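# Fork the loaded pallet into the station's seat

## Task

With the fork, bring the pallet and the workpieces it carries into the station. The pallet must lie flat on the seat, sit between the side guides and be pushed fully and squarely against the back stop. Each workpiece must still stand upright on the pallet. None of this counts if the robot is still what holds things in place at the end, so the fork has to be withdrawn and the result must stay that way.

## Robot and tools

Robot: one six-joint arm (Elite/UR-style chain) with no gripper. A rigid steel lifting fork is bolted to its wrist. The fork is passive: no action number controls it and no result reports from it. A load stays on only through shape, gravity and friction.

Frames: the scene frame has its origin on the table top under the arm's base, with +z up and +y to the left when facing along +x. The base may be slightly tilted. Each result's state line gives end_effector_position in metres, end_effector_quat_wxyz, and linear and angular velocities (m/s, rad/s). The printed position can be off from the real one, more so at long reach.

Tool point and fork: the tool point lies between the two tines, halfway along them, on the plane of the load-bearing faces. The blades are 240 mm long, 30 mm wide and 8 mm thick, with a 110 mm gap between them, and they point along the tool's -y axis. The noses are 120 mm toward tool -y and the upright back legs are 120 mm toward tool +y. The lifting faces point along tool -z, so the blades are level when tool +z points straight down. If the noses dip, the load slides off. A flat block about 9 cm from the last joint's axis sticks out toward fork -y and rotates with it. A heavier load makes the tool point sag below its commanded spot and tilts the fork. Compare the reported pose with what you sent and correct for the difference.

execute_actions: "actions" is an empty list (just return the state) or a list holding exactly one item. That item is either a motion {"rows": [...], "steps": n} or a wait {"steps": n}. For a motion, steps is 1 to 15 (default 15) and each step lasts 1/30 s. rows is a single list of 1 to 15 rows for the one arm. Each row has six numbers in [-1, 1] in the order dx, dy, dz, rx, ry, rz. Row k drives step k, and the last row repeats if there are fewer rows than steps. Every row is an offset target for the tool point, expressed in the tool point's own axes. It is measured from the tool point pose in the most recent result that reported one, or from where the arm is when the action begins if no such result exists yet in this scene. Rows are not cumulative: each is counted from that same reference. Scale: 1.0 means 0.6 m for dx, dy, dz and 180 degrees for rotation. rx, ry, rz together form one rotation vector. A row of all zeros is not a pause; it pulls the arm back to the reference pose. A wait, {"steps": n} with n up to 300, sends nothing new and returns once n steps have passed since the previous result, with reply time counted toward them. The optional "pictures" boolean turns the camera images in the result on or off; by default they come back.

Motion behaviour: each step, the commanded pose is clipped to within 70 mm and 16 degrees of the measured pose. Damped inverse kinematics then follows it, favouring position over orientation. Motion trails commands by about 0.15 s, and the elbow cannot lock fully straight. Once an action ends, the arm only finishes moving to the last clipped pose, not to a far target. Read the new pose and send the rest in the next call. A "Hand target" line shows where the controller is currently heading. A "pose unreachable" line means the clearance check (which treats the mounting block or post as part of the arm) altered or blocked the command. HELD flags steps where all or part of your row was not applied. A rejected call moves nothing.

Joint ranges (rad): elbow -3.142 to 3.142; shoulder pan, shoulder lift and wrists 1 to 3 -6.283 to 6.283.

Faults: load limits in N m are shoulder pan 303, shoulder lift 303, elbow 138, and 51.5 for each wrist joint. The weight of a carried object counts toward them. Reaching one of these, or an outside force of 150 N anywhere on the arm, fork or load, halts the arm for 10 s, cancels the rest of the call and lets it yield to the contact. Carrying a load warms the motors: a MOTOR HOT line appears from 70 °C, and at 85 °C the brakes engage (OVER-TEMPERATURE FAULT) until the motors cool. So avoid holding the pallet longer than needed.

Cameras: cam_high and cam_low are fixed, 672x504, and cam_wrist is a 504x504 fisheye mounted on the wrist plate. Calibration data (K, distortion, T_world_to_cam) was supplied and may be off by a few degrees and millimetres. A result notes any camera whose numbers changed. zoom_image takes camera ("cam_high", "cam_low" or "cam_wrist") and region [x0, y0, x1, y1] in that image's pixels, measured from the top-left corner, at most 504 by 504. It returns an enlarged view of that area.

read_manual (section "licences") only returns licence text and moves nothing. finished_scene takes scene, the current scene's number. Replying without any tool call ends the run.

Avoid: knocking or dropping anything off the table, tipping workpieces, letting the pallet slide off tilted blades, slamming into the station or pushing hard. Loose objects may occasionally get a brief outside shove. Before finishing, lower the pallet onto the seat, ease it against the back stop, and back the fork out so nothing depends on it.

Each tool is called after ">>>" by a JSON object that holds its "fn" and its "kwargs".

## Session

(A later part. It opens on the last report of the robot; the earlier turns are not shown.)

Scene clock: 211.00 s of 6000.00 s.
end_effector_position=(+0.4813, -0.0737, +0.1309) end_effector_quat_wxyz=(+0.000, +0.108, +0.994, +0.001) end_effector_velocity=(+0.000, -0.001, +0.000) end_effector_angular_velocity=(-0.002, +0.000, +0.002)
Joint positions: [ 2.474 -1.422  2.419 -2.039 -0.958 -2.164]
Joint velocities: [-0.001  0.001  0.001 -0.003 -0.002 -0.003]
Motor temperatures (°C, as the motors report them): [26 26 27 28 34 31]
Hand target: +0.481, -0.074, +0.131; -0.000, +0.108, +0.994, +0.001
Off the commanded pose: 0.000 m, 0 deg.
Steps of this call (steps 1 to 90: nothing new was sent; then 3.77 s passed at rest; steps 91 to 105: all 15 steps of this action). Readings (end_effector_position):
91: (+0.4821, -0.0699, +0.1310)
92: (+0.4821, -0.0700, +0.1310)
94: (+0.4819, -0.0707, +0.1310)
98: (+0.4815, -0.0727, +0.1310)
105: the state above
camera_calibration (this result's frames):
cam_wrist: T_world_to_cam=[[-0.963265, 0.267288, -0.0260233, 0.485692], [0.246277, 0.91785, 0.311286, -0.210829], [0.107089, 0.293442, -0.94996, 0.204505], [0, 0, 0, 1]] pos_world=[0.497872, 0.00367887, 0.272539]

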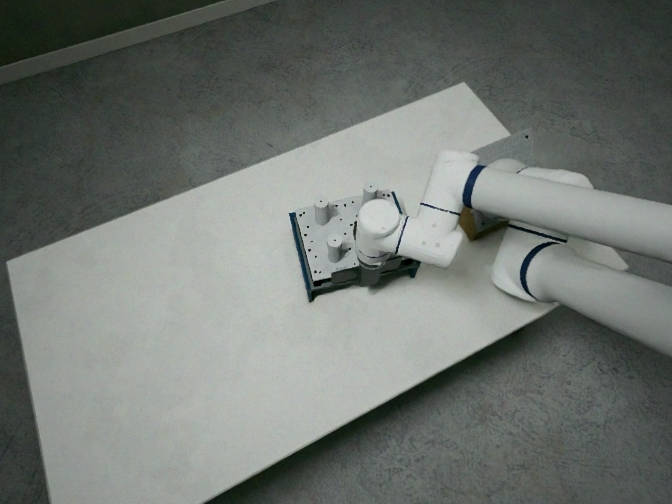

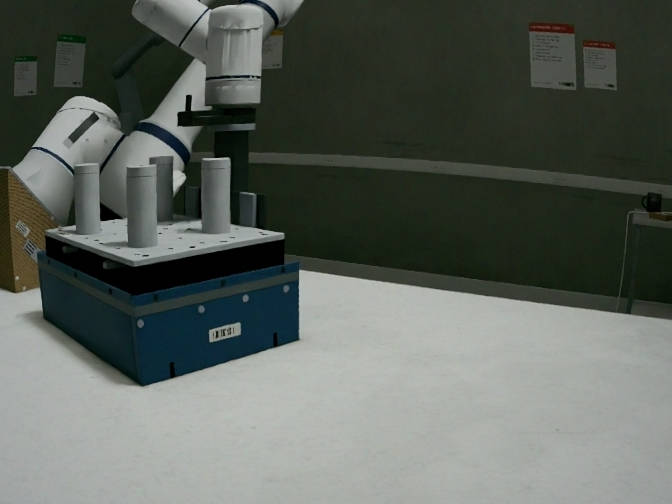

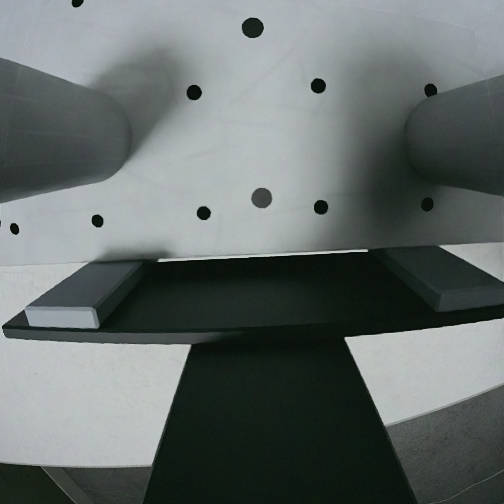

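>>> {"fn": "execute_actions", "kwargs": {"actions": [{"rows":[[0,-0.001,0,0,0,0.0005],[0,-0.002,0,0,0,0.001],[0,-0.003,0,0,0,0.0015],[0,-0.004,0,0,0,0.002]]}]}}

>>> {"fn": "zoom_image", "kwargs": {"camera": "cam_low", "region": [20, 200, 240, 320]}}

>>> {"fn": "zoom_image", "kwargs": {"camera": "cam_high", "region": [270, 170, 450, 320]}}

Scene clock: 226.63 s of 6000.00 s.
end_effector_position=(+0.4818, -0.0737, +0.1305) end_effector_quat_wxyz=(+0.001, +0.110, +0.994, +0.003) end_effector_velocity=(-0.000, +0.000, -0.000) end_effector_angular_velocity=(+0.001, +0.000, -0.000)
Joint positions: [ 2.473 -1.42   2.419 -2.039 -0.954 -2.162]
Joint velocities: [-0.    -0.     0.001  0.     0.    -0.001]
Motor temperatures (°C, as the motors report them): [26 26 27 28 34 31]
Hand target: +0.482, -0.074, +0.131; +0.001, +0.110, +0.994, +0.003
Off the commanded pose: 0.003 m, 0 deg.
FORCE FAULT: contact force on the arm reached its limit, and the arm stopped for 10 seconds. The contact can be on any part of the arm, not only on its tool. The arm's remaining commands of this call were not run. The arm holds still and accepts commands again. Move the arm away from the contact; if what it grips holds it there, let go first. Pushing or pulling that hard again can fault the arm again.
The stop began at step 96 of this call (marked STOPPED below). From that step on the arm followed nothing that you had sent. 10 steps, steps kept back included, did not run and will not run. Nothing is kept back now.
Steps of this call (steps 1 to 90: nothing new was sent; then 2.43 s passed at rest; steps 91 to 95: the first 5 steps of this action; steps 96 to 396: the stop). Readings (end_effector_position):
91: (+0.4812, -0.0740, +0.1310)
92: (+0.4812, -0.0740, +0.1309)
94: (+0.4811, -0.0745, +0.1309)
96: (+0.4818, -0.0738, +0.1305) STOPPED
98: (+0.4818, -0.0737, +0.1305)
396: the state above
camera_calibration (this result's frames):
cam_wrist: T_world_to_cam=[[-0.962167, 0.27104, -0.0277872, 0.486142], [0.248949, 0.915998, 0.3146, -0.212618], [0.110722, 0.29578, -0.948818, 0.202349], [0, 0, 0, 1]] pos_world=[0.498276, 0.00314305, 0.27239]

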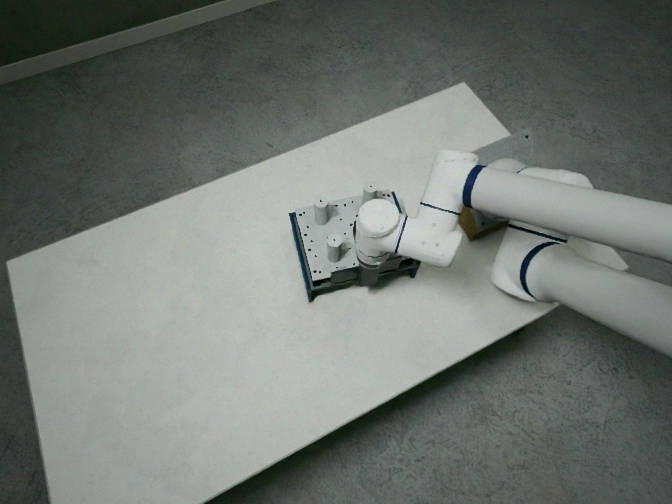

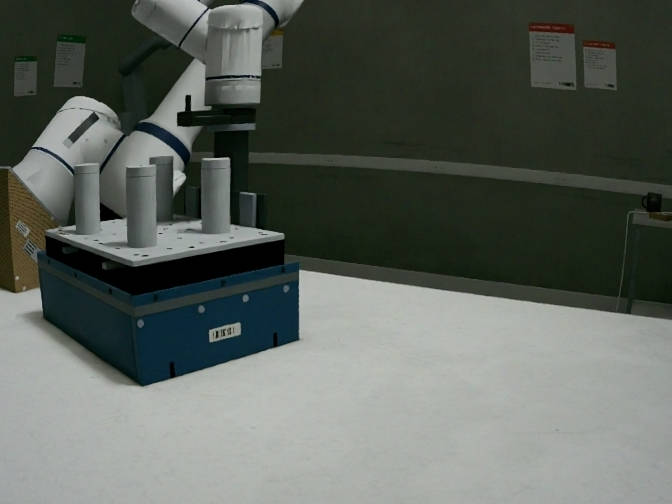

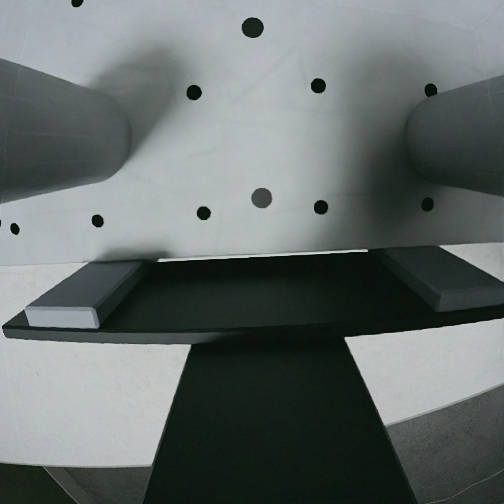

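Region (20, 200, 240, 320) of cam_low's 672x504 image, scaled by 2.291, with more detail than that image has; it fills the top 275 rows of this view, and the rest is white.

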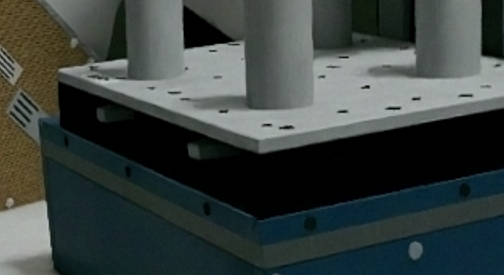

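Region (270, 170, 450, 320) of cam_high's 672x504 image, scaled by 2.800, with more detail than that image has.

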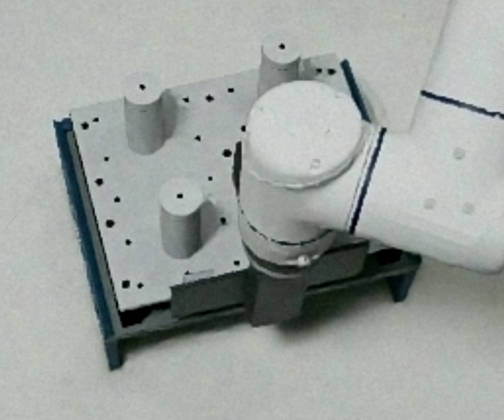

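Against the stop. Withdraw.

>>> {"fn": "execute_actions", "kwargs": {"actions": [{"rows":[[0,0.01,0,0.002,0,0],[0,0.03,0,0.002,0,0],[0,0.06,0,0.002,0,0],[0,0.3,0,0.002,0,0]]}], "pictures": false}}

>>> {"fn": "execute_actions", "kwargs": {"actions": [{"rows":[[0,0.22,0,0,0,0]]}]}}

>>> {"fn": "zoom_image", "kwargs": {"camera": "cam_high", "region": [270, 170, 450, 320]}}

Scene clock: 233.00 s of 6000.00 s.
end_effector_position=(+0.5180, +0.0864, +0.1297) end_effector_quat_wxyz=(+0.001, +0.108, +0.994, +0.001) end_effector_velocity=(+0.030, +0.162, +0.012) end_effector_angular_velocity=(-0.026, +0.010, -0.025)
Joint positions: [ 2.703 -1.585  2.34  -1.96  -0.857 -1.9  ]
Joint velocities: [ 0.228 -0.13  -0.124  0.063  0.054  0.311]
Motor temperatures (°C, as the motors report them): [26 26 27 28 34 31]
Hand target: +0.521, +0.101, +0.131; +0.001, +0.110, +0.994, -0.000
Off the commanded pose: 0.016 m, 0 deg.
Steps of this call (steps 1 to 90: nothing new was sent; then 2.87 s passed at rest; steps 91 to 105: all 15 steps of this action). Readings (end_effector_position):
91: (+0.4818, -0.0736, +0.1305)
92: (+0.4819, -0.0721, +0.1305)
94: (+0.4850, -0.0592, +0.1302)
98: (+0.4987, -0.0004, +0.1278)
105: the state above

Scene clock: 233.50 s of 6000.00 s.
end_effector_position=(+0.5459, +0.2133, +0.1299) end_effector_quat_wxyz=(+0.001, +0.108, +0.994, +0.001) end_effector_velocity=(+0.007, +0.019, +0.002) end_effector_angular_velocity=(-0.008, -0.004, -0.005)
Joint positions: [ 2.879 -1.642  2.231 -1.948 -0.807 -1.672]
Joint velocities: [ 0.028 -0.002 -0.023 -0.01  -0.     0.048]
Motor temperatures (°C, as the motors report them): [26 26 27 28 34 31]
Hand target: +0.546, +0.215, +0.130; +0.001, +0.109, +0.994, +0.001
Off the commanded pose: 0.002 m, 0 deg.
Steps of this call (steps 1 to 15: all 15 steps of this action). Readings (end_effector_position):
1: (+0.5191, +0.0919, +0.1301)
2: (+0.5216, +0.1066, +0.1292)
4: (+0.5296, +0.1381, +0.1295)
8: (+0.5409, +0.1925, +0.1294)
15: the state above
camera_calibration (this result's frames):
cam_wrist: T_world_to_cam=[[-0.963052, 0.267946, -0.0271257, 0.471051], [0.246562, 0.917724, 0.311433, -0.489987], [0.108341, 0.293238, -0.949881, 0.11168], [0, 0, 0, 1]] pos_world=[0.562359, 0.290707, 0.271458]

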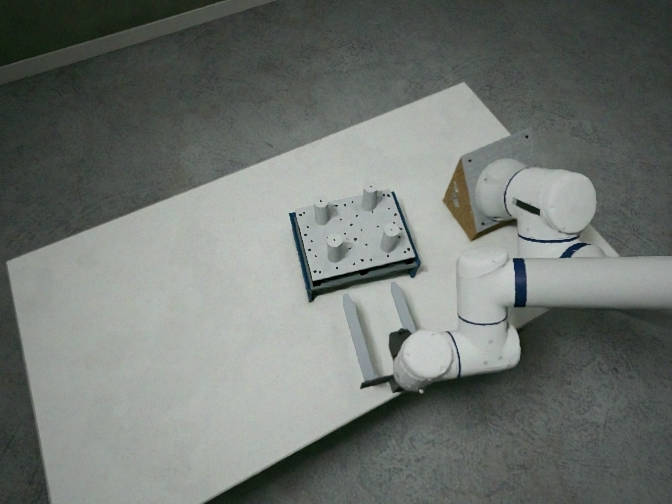

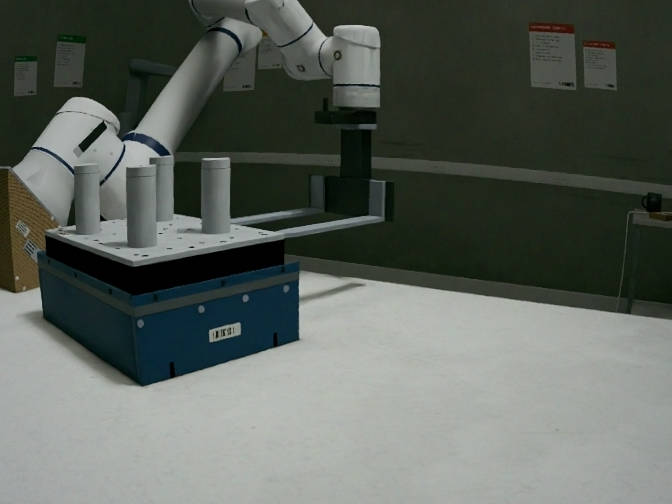

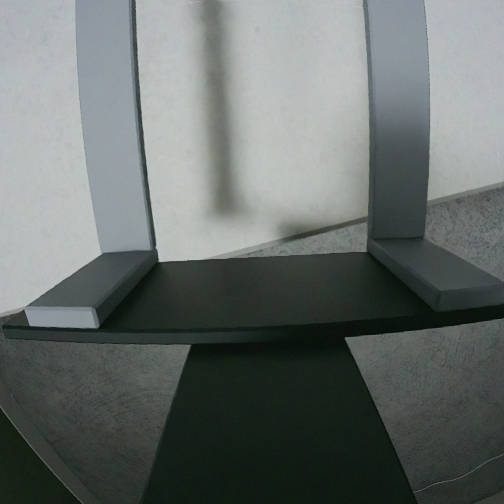

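Region (270, 170, 450, 320) of cam_high's 672x504 image, scaled by 2.800, with more detail than that image has.

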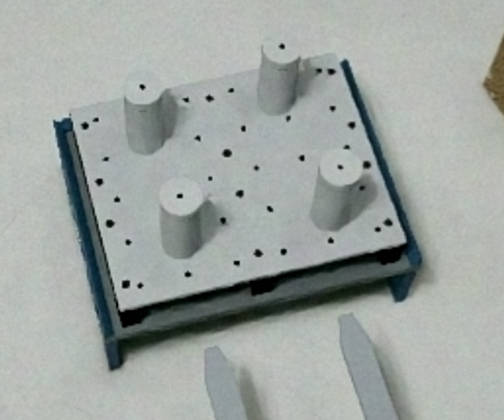

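>>> {"fn": "finished_scene", "kwargs": {"scene": 1}}

The scene is finished: the task was done.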